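# Place sharpener in green box and close its lid

## Task

Get the pencil sharpener into the green box (releasing it is fine once some part of it sits inside), then shut that box using the lid that belongs to it. Both must stay that way without the robot holding anything, and at the end the gripper must be open and moved away.

## Robot and tools

Robot: a single seven-joint arm ending in a two-finger parallel gripper. The fingers point along the gripper's +z axis and close along its y axis. The reported hand point is midway between the pads when closed; the fingertips extend about 19 mm past it when closed and about 6 mm when wide open. While closing, the tips also travel roughly 13 mm farther from the arm, so keep that margin above the table or box floor.

Scene frame: origin on the table surface under the arm base, +z up, +y to the left when facing along +x. The base may be slightly tilted. Results print end_effector_position (metres) and end_effector_quat_wxyz in this frame; the printed position can be a bit off, more so at long reach. Joint ranges (rad): waist and both rolls and wrist roll -6.283 to 6.283, shoulder -2.250 to 2.250, elbow -2.580 to 2.580, wrist pitch -2.100 to 2.100. Load limits (N m): waist, shoulder, upper arm roll, elbow 48; forearm roll, wrist pitch, wrist roll 30.2. A held object's weight adds to these.

The row format (shared by execute_actions and move): exactly 9 numbers, each in [-1, 1], ordered dx, dy, dz, rx, ry, rz, position, force_limit, speed. The first six are an offset, not a pose: they are measured in the gripper's own axes from the gripper's measured pose at the start of the action (for a call's first action, the pose in the latest result of this scene). Scale: 1.0 equals 0.6 m for dx, dy, dz and 180 degrees for the rotation; rx, ry, rz form one rotation vector. The last three set the fingers: position +1 = fully open (85 mm), about -0.8 = pads touching, -1 = close until blocked. force_limit per pad: about 20 N at -1, 128 N at 0, 235 N at +1 (for a 40 mm object closed slowly; thin or tiny items get less). speed is finger gap rate: about 20 mm/s at -1, 85 at 0, 150 at +1; a quick close adds up to about 12 N of grip.

execute_actions(actions): actions is a list of up to 15 actions; each action is a list of up to 15 rows, each row applied for one 1/30 s step. If an action has fewer than 15 rows, its final row is repeated to fill 15 steps. Every row in an action is an offset from that action's starting pose, not from the previous row. An empty list just returns the current state and images. Each step the commanded pose is clipped to within 70 mm and 16 degrees of the measured pose, and the arm stops at the last clipped pose, so large moves need further commands. If position and orientation conflict, position wins.

move(target, speed, blocking): target is one 9-number row, an offset from the pose in this scene's latest result that shows one; the gripper follows a straight path there. speed is the top path speed in m/s, 0.002 to 0.5 (default 0.25); turning is capped at twice that in rad/s. The path lasts 0.5 to 10 s. The finger values are sent at the start. It does not avoid obstacles, and the hand may lag, drift, or exceed speed near full extension. Faster contact and targets set deeper past contact press harder. With blocking=false the result returns after 0.5 s while motion continues; other actions and moves are refused until a result shows it ended (use wait or stop). The extra "move:" line reports the ending (done, off_target, moving, held, fault), limits that acted (paced = pose clipped; held = a check blocked some steps, after which the arm may surge), and distance from target.

wait(seconds): 0 to 10; holds the last command and lets time pass; returns early when a running move ends. stop(): brakes a running move (needs room); fingers keep going. zoom_image(camera, region): camera is one of cam_head_left, cam_head_right, cam_high, cam_low, cam_wrist (all 672x504); region [x0, y0, x1, y1] in pixels from the top-left, at most 504 by 504. finished_scene(scene): ends the current scene, given its number; irreversible; the result reports success.

Result lines: object_status 0 = fingers moving, 1 = blocked while opening, 2 = blocked while closing (a grip), 3 = reached the requested position or pads met (a thin item may still be held). To grip, command -1, keep it, and look for 2. Any new position value resets status to 0 briefly. Stopped fingers only react to force_limit or speed changes after a position change of at least 0.01; to loosen, open first. If the object slips, the fingers re-close on their own, except after a grip at force_limit -1, where status stays 2 even if the item is lost. position_measured is in counts: 3 open, about 78 = 60 mm, 130 = 40 mm, 180 = 20 mm, 230 = pads touching. "Hand target" is where the controller is currently steering. "pose unreachable" means the clearance check (which treats the mount under the base as arm) altered or blocked the command. MOTOR HOT appears from 60 °C; at 75 °C an OVER-TEMPERATURE FAULT makes the arm sag, so avoid holding loads while idle. Hitting a joint load limit triggers a torque fault: a 10 s halt and the rest of the call is skipped.

Suggested order: locate sharpener, box and lid in the cameras; grasp the sharpener, lift, lower it into the box and release; grasp the lid, place it on the box so it rests closed by itself; open the gripper and back away; then call finished_scene. Brief external tugs or pushes may occur. Avoid dropping items, slamming, hard pressing, and anything leaving the table, which fails the task.

Each tool is called after "Emit:" in YAML: its name, and indented under it one key for each argument.

## Session

Emit:
execute_actions:
  actions: []

Scene clock: 0.00 s.
end_effector_position=(+0.0003, +0.3494, +0.3166) position_measured=3 object_status=3 end_effector_quat_wxyz=(-0.323, +0.515, +0.778, +0.157)
Joint positions: [-2.222  0.85   0.354  2.337 -1.069 -0.2   -0.505]
Joint velocities: [ 0.    -0.002 -0.    -0.     0.     0.     0.001]
Hand target: +0.000, +0.349, +0.317; -0.323, +0.515, +0.778, +0.157

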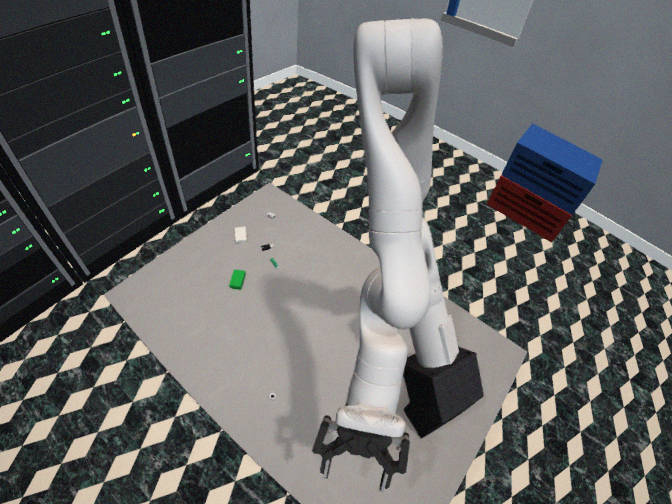

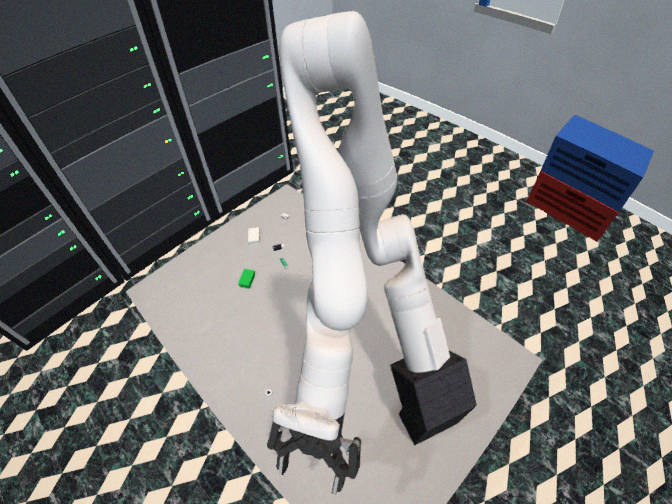

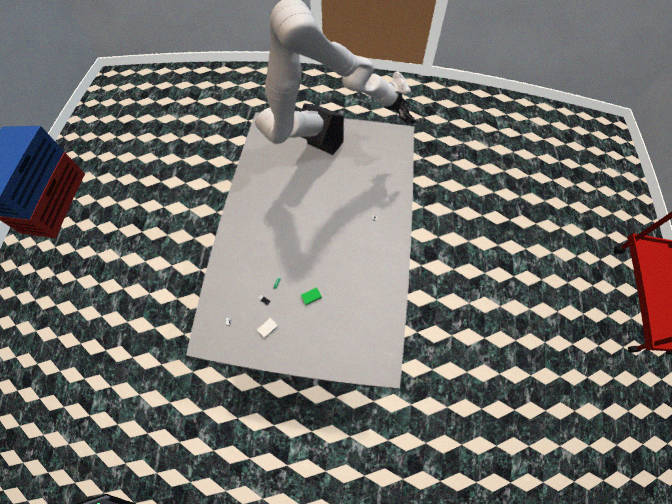

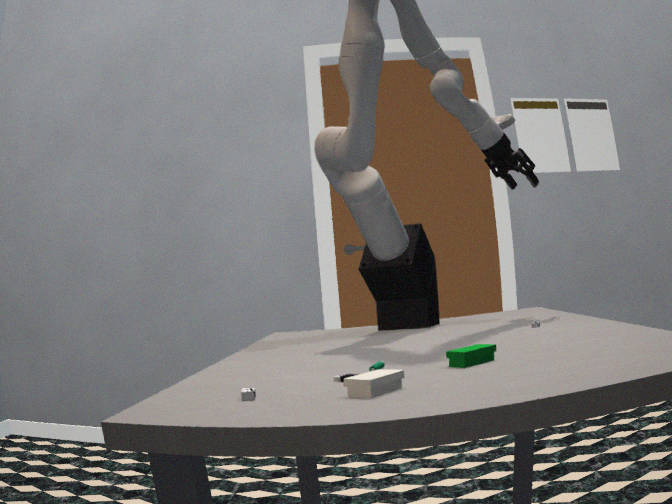

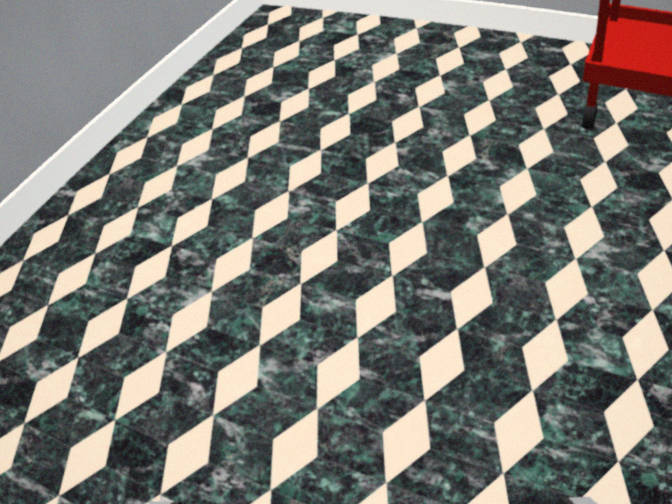

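Emit:
zoom_image:
  camera: "cam_high"
  region: [180, 180, 420, 360]

Emit:
zoom_image:
  camera: "cam_low"
  region: [220, 300, 560, 420]

Region (180, 180, 420, 360) of cam_high's 672x504 image, scaled by 2.100, with more detail than that image has; it fills the top 378 rows of this view, and the rest is white.

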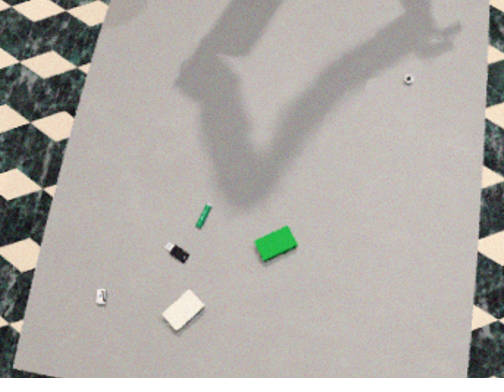

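Region (220, 300, 560, 420) of cam_low's 672x504 image, scaled by 1.482, with more detail than that image has; it fills the top 178 rows of this view, and the rest is white.

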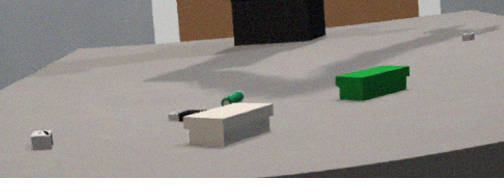

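Emit:
move:
  target: [-0.537,0.495,-0.718,-0.031,-0.232,0,1,0,0]

Scene clock: 13.07 s.
end_effector_position=(+0.4997, +0.0019, +0.3963) position_measured=3 object_status=3 end_effector_quat_wxyz=(-0.001, +0.552, +0.834, +0.002)
Joint positions: [-2.719  0.693  2.405  1.874  0.158  1.247 -0.076]
Joint velocities: [ 0.003 -0.006 -0.001  0.001 -0.001  0.002 -0.   ]
Hand target: +0.500, +0.002, +0.396; -0.001, +0.552, +0.834, +0.002
Off the commanded pose: 0.003 m, 0 deg.
move: done; limits=paced

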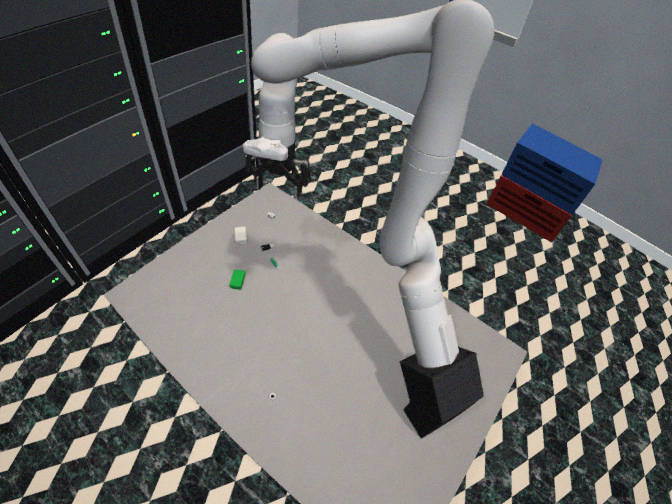

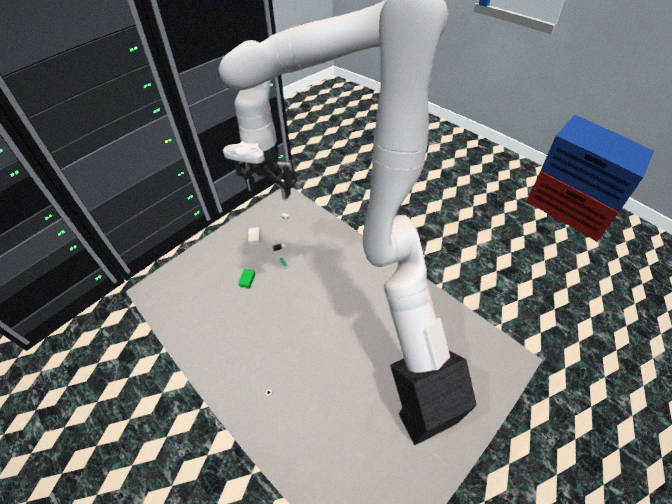

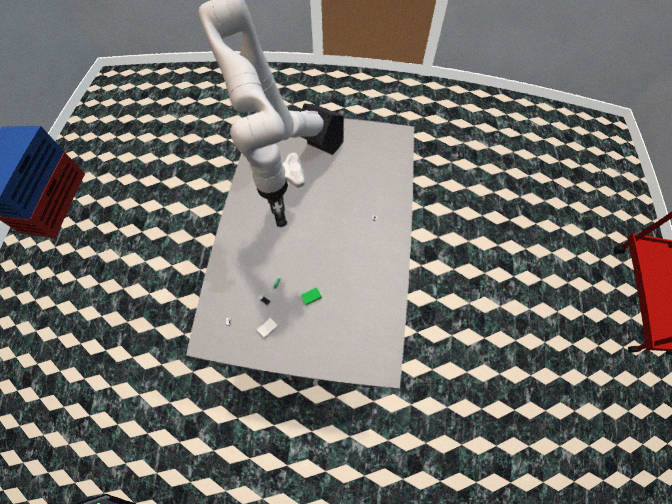

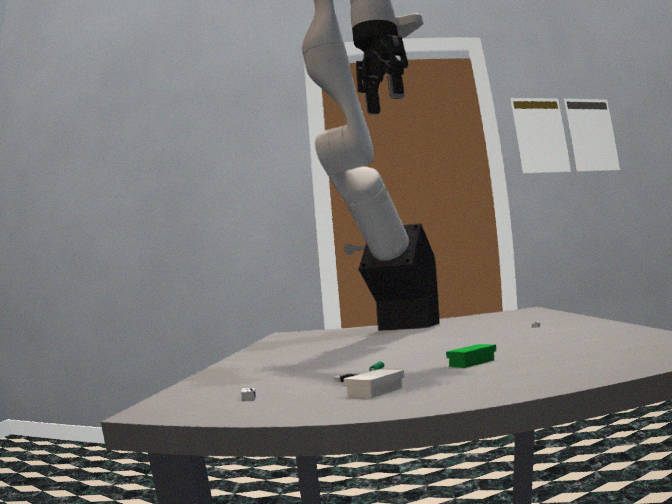

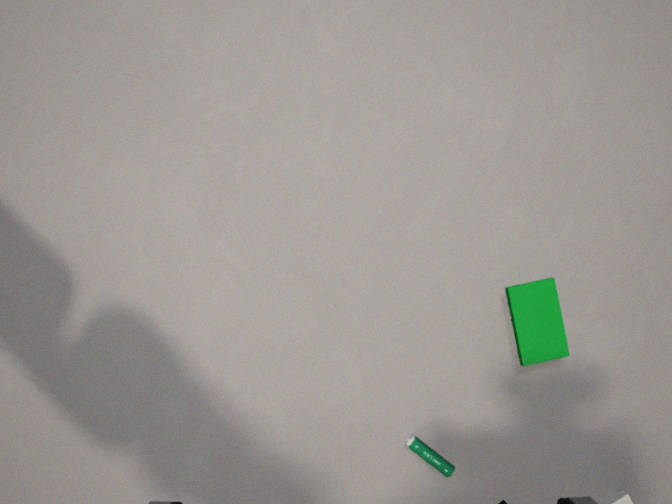

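Emit:
move:
  target: [-0.1,0.33,0.1,0,0,0,1,0,0]

Scene clock: 19.47 s.
end_effector_position=(+0.7049, +0.0268, +0.3375) position_measured=3 object_status=3 end_effector_quat_wxyz=(-0.001, +0.550, +0.835, +0.003)
Joint positions: [-2.061  0.225  1.702  1.351  0.433  1.329 -0.154]
Joint velocities: [ 0.047 -0.007 -0.029 -0.011  0.006  0.015 -0.005]
Hand target: +0.705, +0.025, +0.336; -0.000, +0.551, +0.834, +0.002
Off the commanded pose: 0.003 m, 0 deg.
move: done

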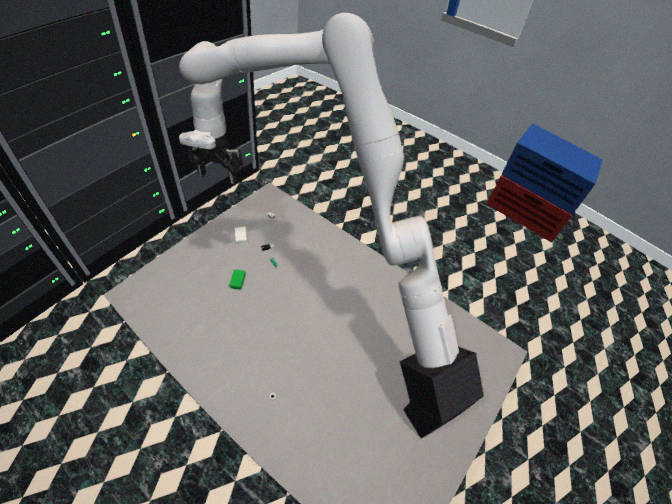

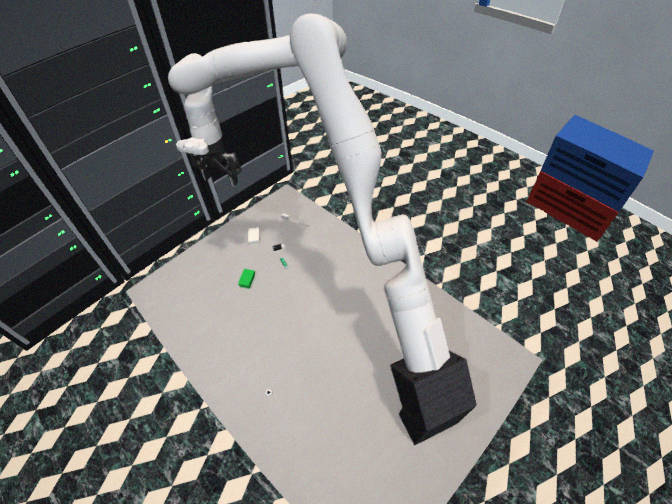

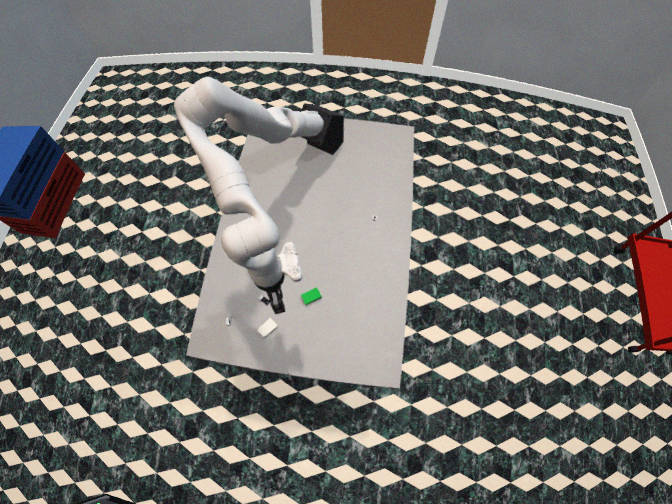

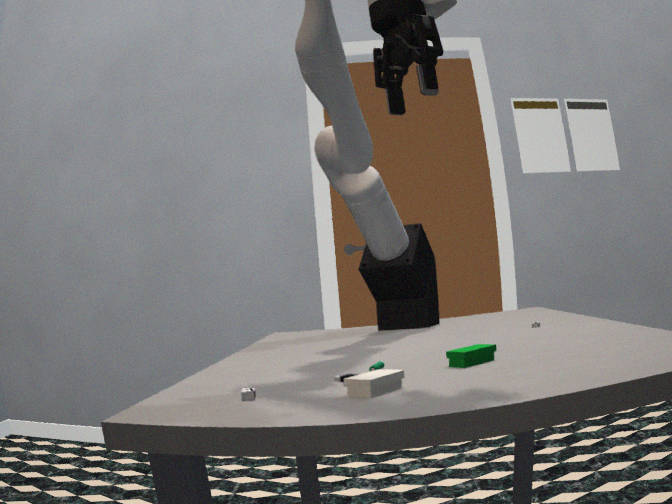

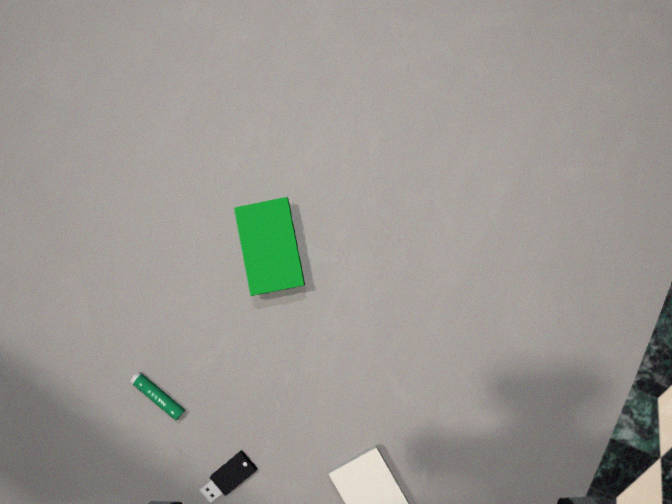

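Emit:
move:
  target: [0.098,-0.08,0.33,0,0,-0.055,1,0,0]
  speed: 0.15

Scene clock: 29.17 s.
end_effector_position=(+0.6383, +0.0623, +0.1394) position_measured=3 object_status=3 end_effector_quat_wxyz=(+0.000, +0.476, +0.879, +0.003)
Joint positions: [-1.435  0.367  1.27   1.799  0.37   0.675 -0.09 ]
Joint velocities: [ 0.004  0.001  0.001 -0.001 -0.001 -0.     0.001]
Hand target: +0.638, +0.062, +0.139; +0.000, +0.476, +0.879, +0.003
Off the commanded pose: 0.001 m, 0 deg.
move: done

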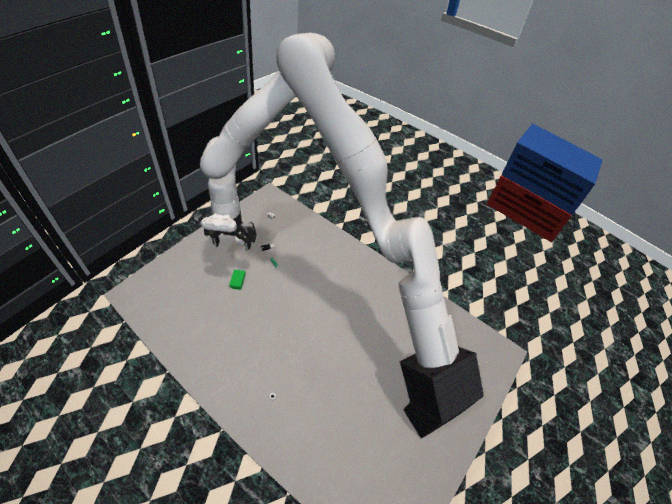

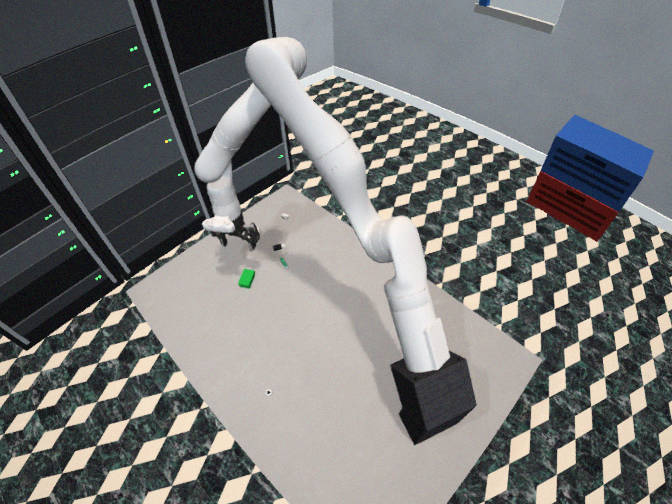

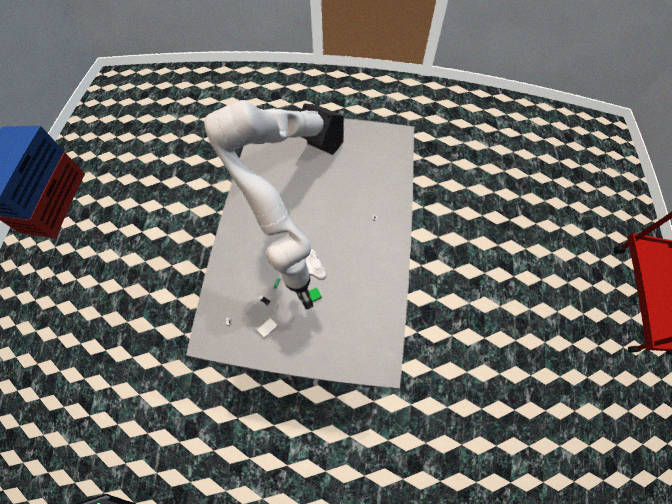

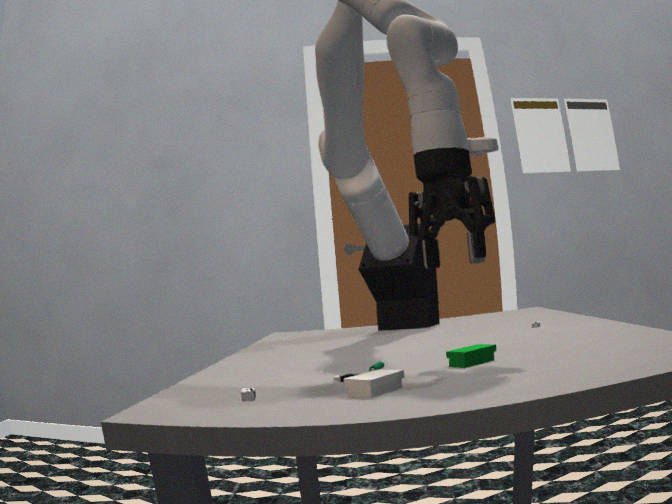

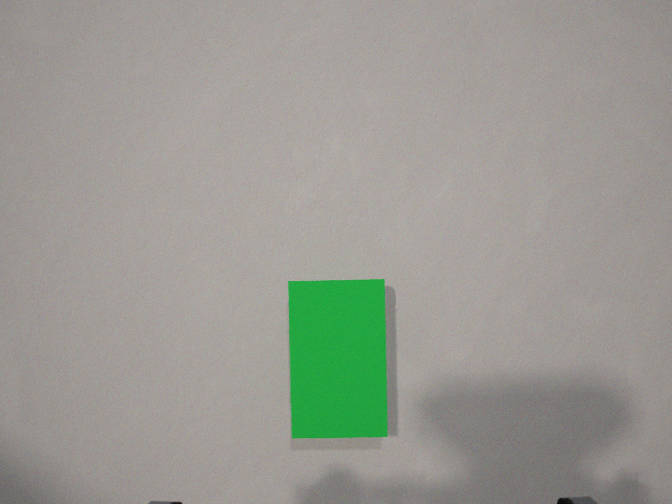

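Emit:
move:
  target: [0.033,0.003,0.12,0,0,0,1,0,0]
  speed: 0.1

Emit:
zoom_image:
  camera: "cam_low"
  region: [360, 250, 560, 400]

Scene clock: 37.07 s.
end_effector_position=(+0.6294, +0.0802, +0.0676) position_measured=3 object_status=3 end_effector_quat_wxyz=(+0.001, +0.476, +0.879, +0.003)
Joint positions: [-1.17   0.507  1.094  1.82   0.265  0.479 -0.046]
Joint velocities: [ 0.004  0.003 -0.     0.    -0.001  0.    -0.   ]
Hand target: +0.629, +0.080, +0.067; +0.001, +0.476, +0.879, +0.003
Off the commanded pose: 0.000 m, 0 deg.
move: done

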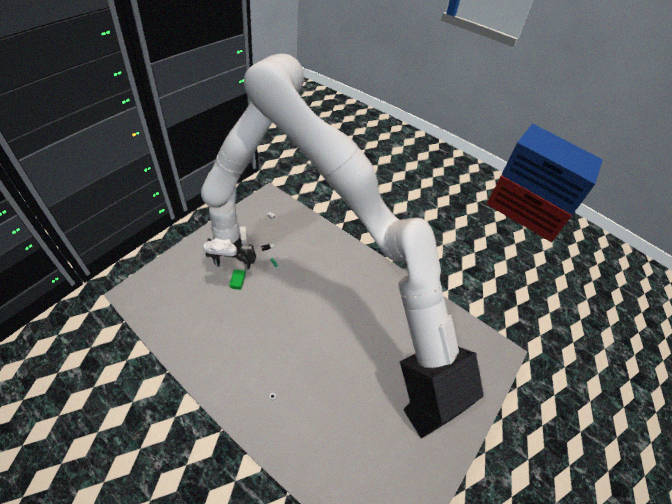

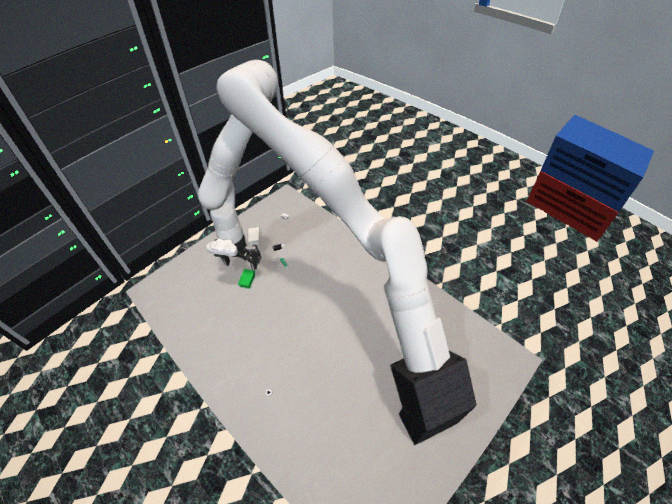

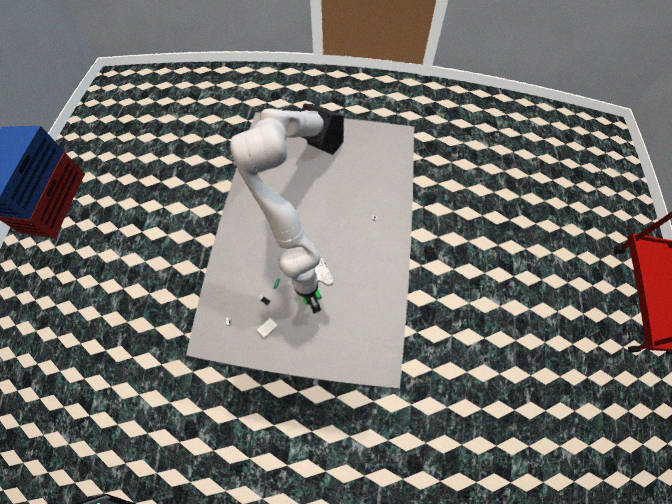

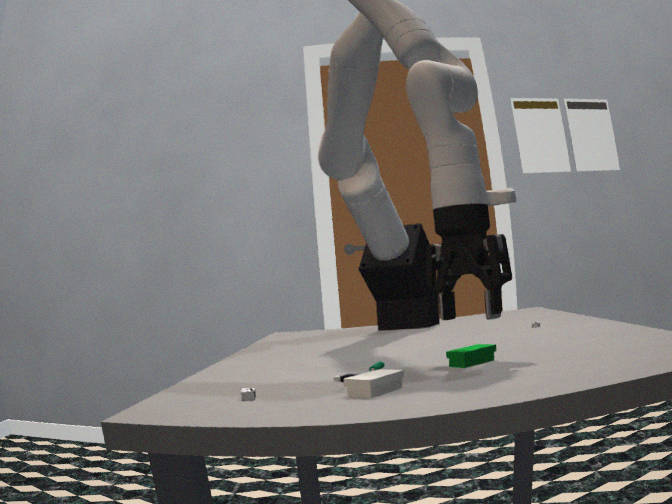

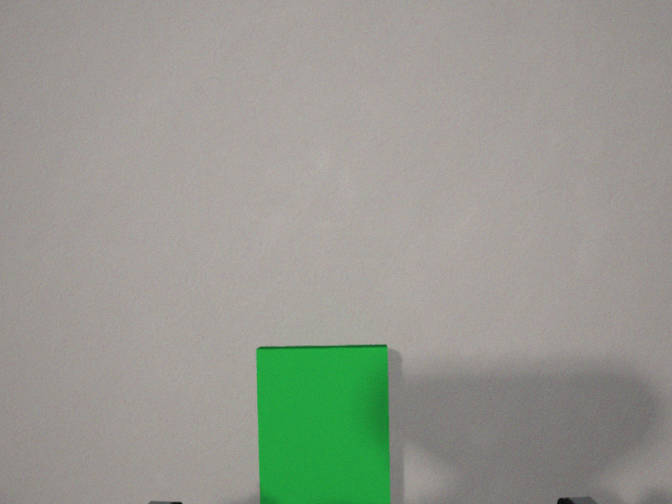

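Region (360, 250, 560, 400) of cam_low's 672x504 image, scaled by 2.520, with more detail than that image has; it fills the top 378 rows of this view, and the rest is white.

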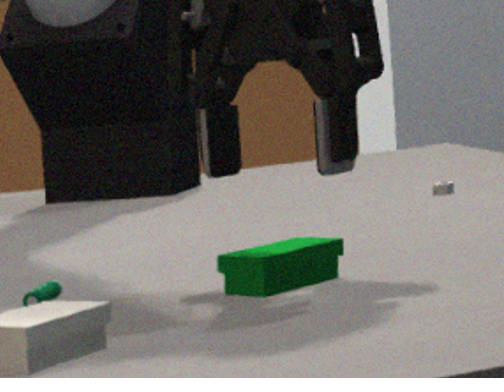

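Emit:
move:
  target: [0,-0.018,0.06,0,0,0,1,0,0]
  speed: 0.05

Emit:
execute_actions:
  actions:
    - [[0,0,0,0,0,0,-1,-0.6,-0.5]]
    - [[0,0,0,0,0,0,-1,-0.6,-0.5]]
    - [[0,0,0,0,0,0,-1,-0.6,-0.5]]

Emit:
move:
  target: [0,0,-0.1,0,0,0,-1,-0.6,-0.5]
  speed: 0.05

Scene clock: 46.83 s.
end_effector_position=(+0.6206, +0.0747, +0.0317) position_measured=3 object_status=3 end_effector_quat_wxyz=(+0.001, +0.476, +0.879, +0.003)
Joint positions: [-1.06   0.554  1.031  1.848  0.242  0.375 -0.026]
Joint velocities: [ 0.007  0.003  0.001 -0.    -0.001 -0.001 -0.001]
Hand target: +0.621, +0.074, +0.031; +0.001, +0.476, +0.879, +0.003
Off the commanded pose: 0.000 m, 0 deg.
move: done

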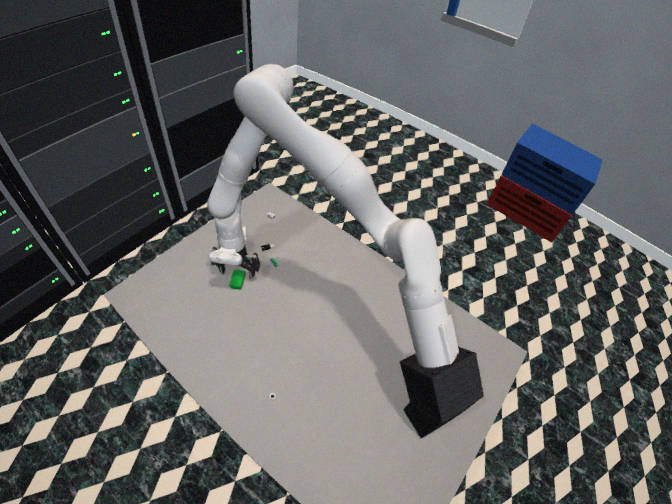

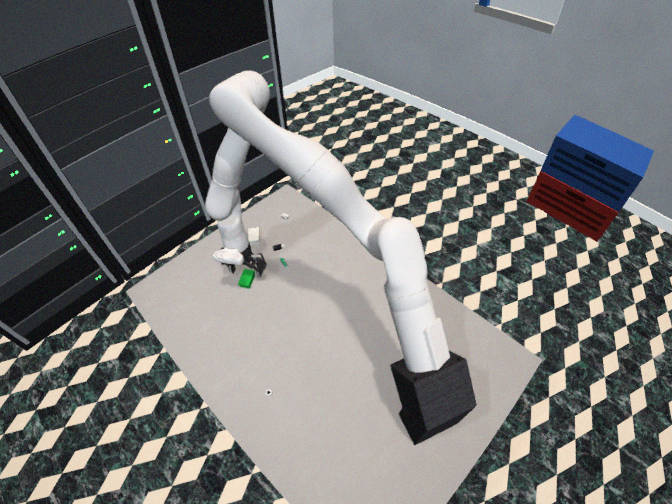

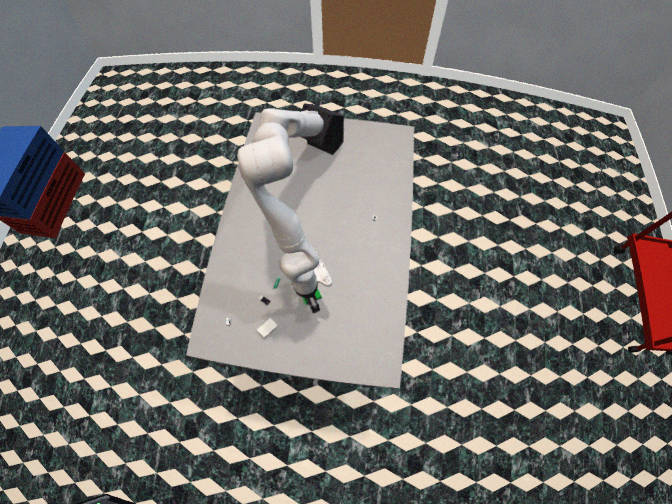

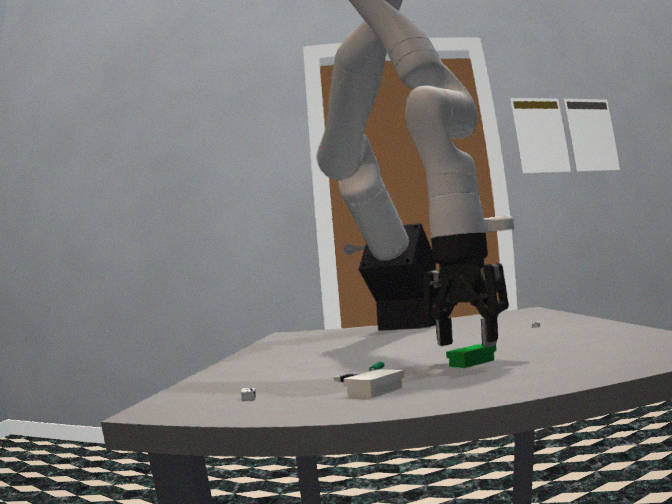

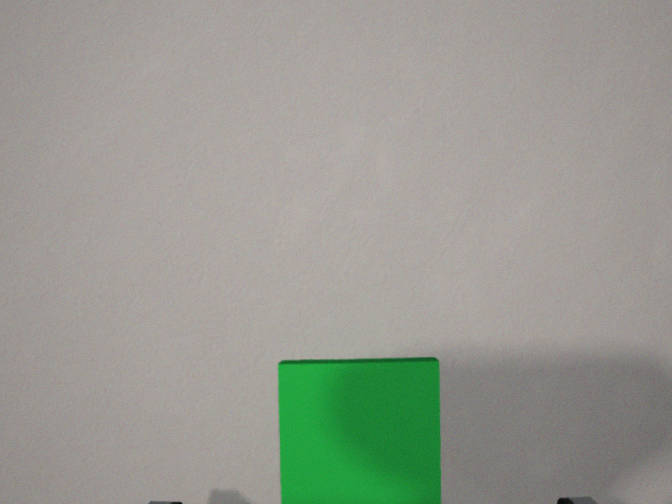

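Scene clock: 48.33 s.
end_effector_position=(+0.6206, +0.0747, +0.0320) position_measured=141 object_status=2 end_effector_quat_wxyz=(+0.001, +0.476, +0.879, +0.003)
Joint positions: [-1.061  0.553  1.032  1.848  0.242  0.375 -0.026]
Joint velocities: [ 0.     0.     0.    -0.     0.    -0.     0.001]
Hand target: +0.621, +0.075, +0.032; +0.001, +0.476, +0.879, +0.003
Off the commanded pose: 0.000 m, 0 deg.

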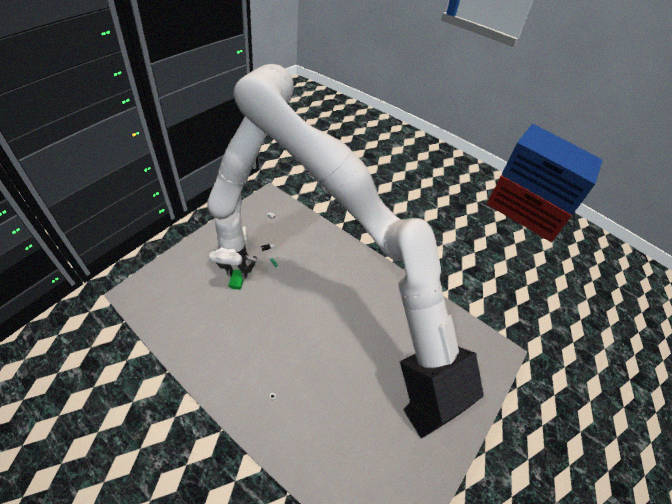

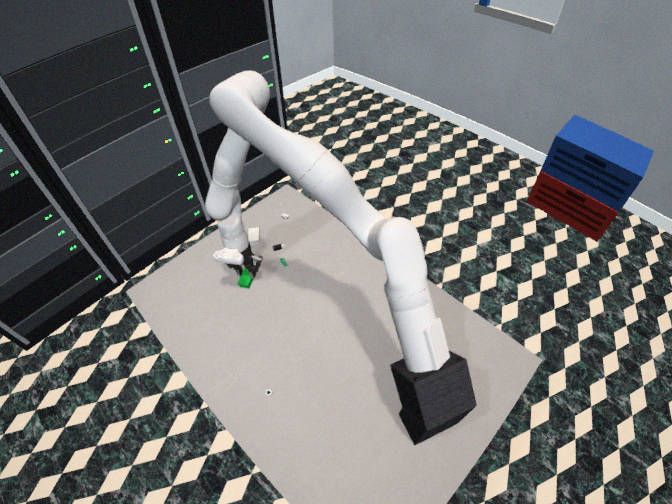

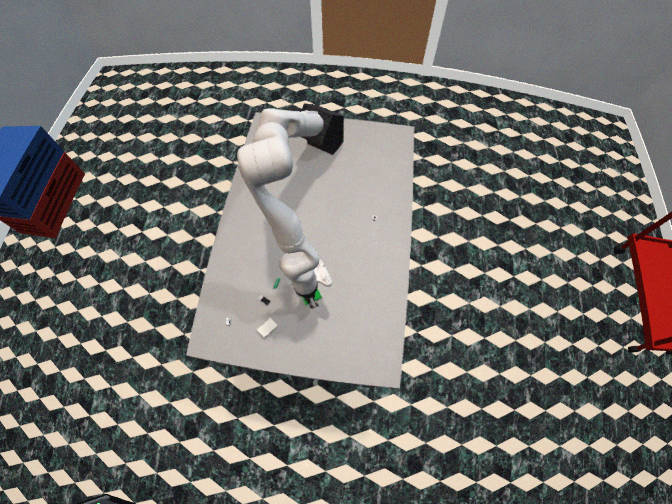

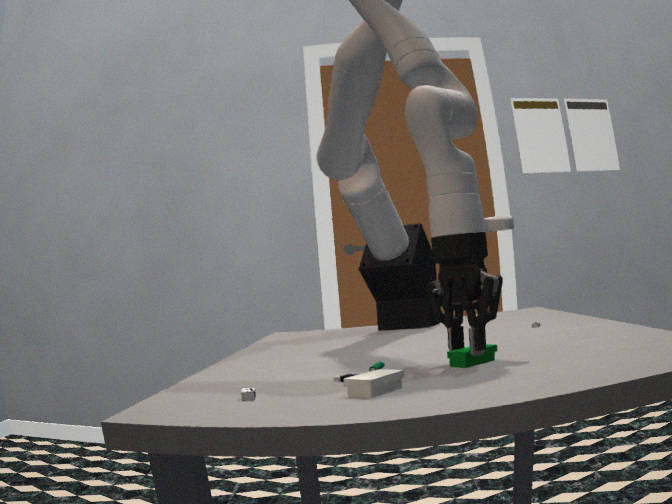

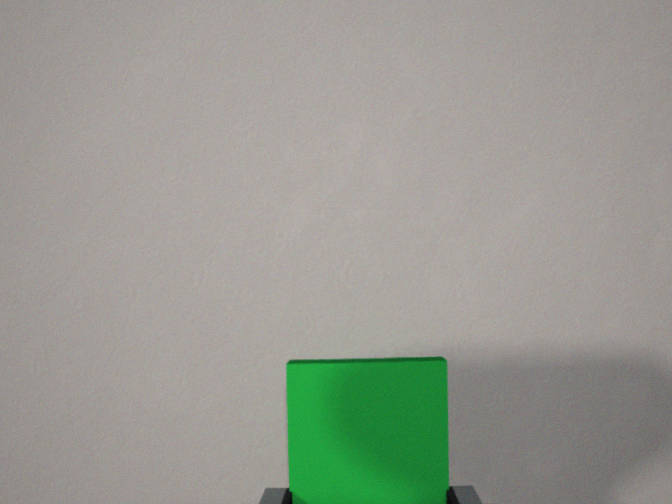

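Scene clock: 49.83 s.
end_effector_position=(+0.6203, +0.0739, +0.0917) position_measured=141 object_status=2 end_effector_quat_wxyz=(+0.000, +0.476, +0.879, +0.003)
Joint positions: [-1.284  0.463  1.176  1.86   0.303  0.512 -0.076]
Joint velocities: [-0.011 -0.004 -0.     0.     0.001  0.    -0.001]
Hand target: +0.620, +0.074, +0.092; +0.000, +0.476, +0.879, +0.004
Off the commanded pose: 0.001 m, 0 deg.
move: done

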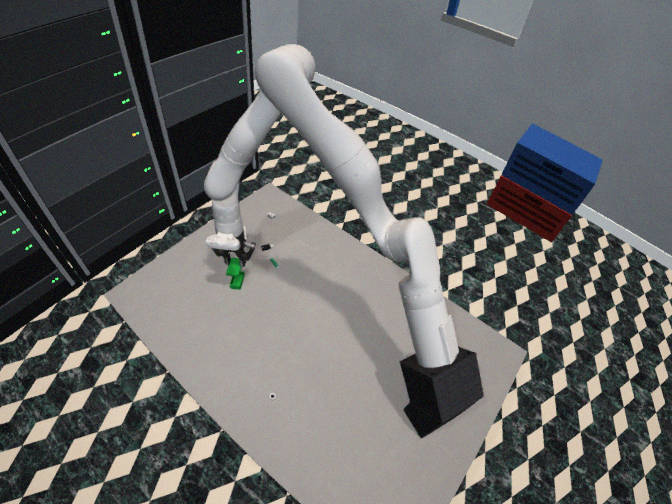

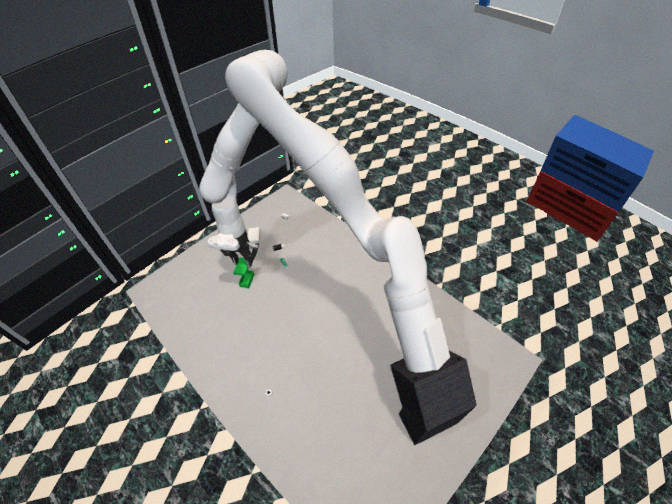

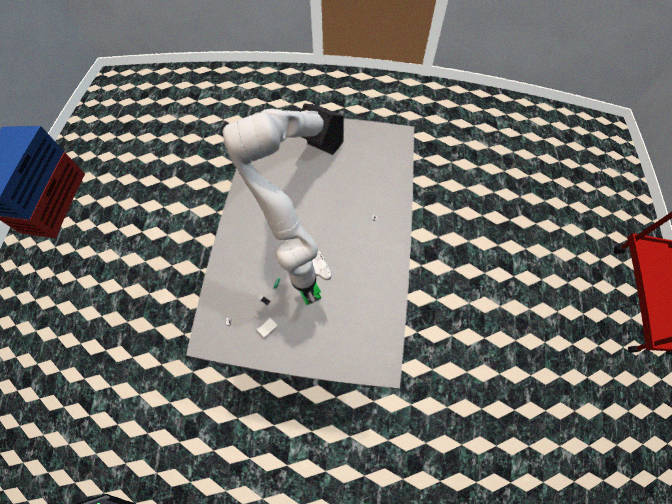

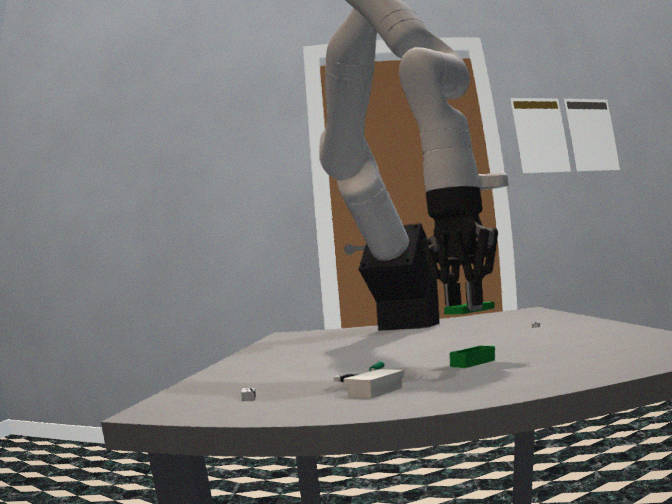

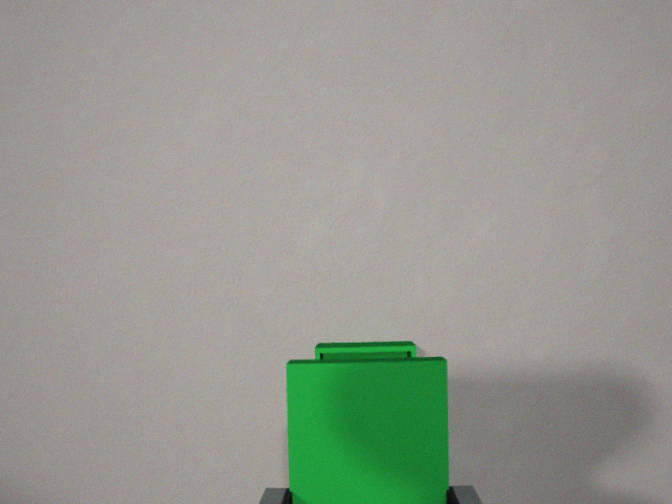

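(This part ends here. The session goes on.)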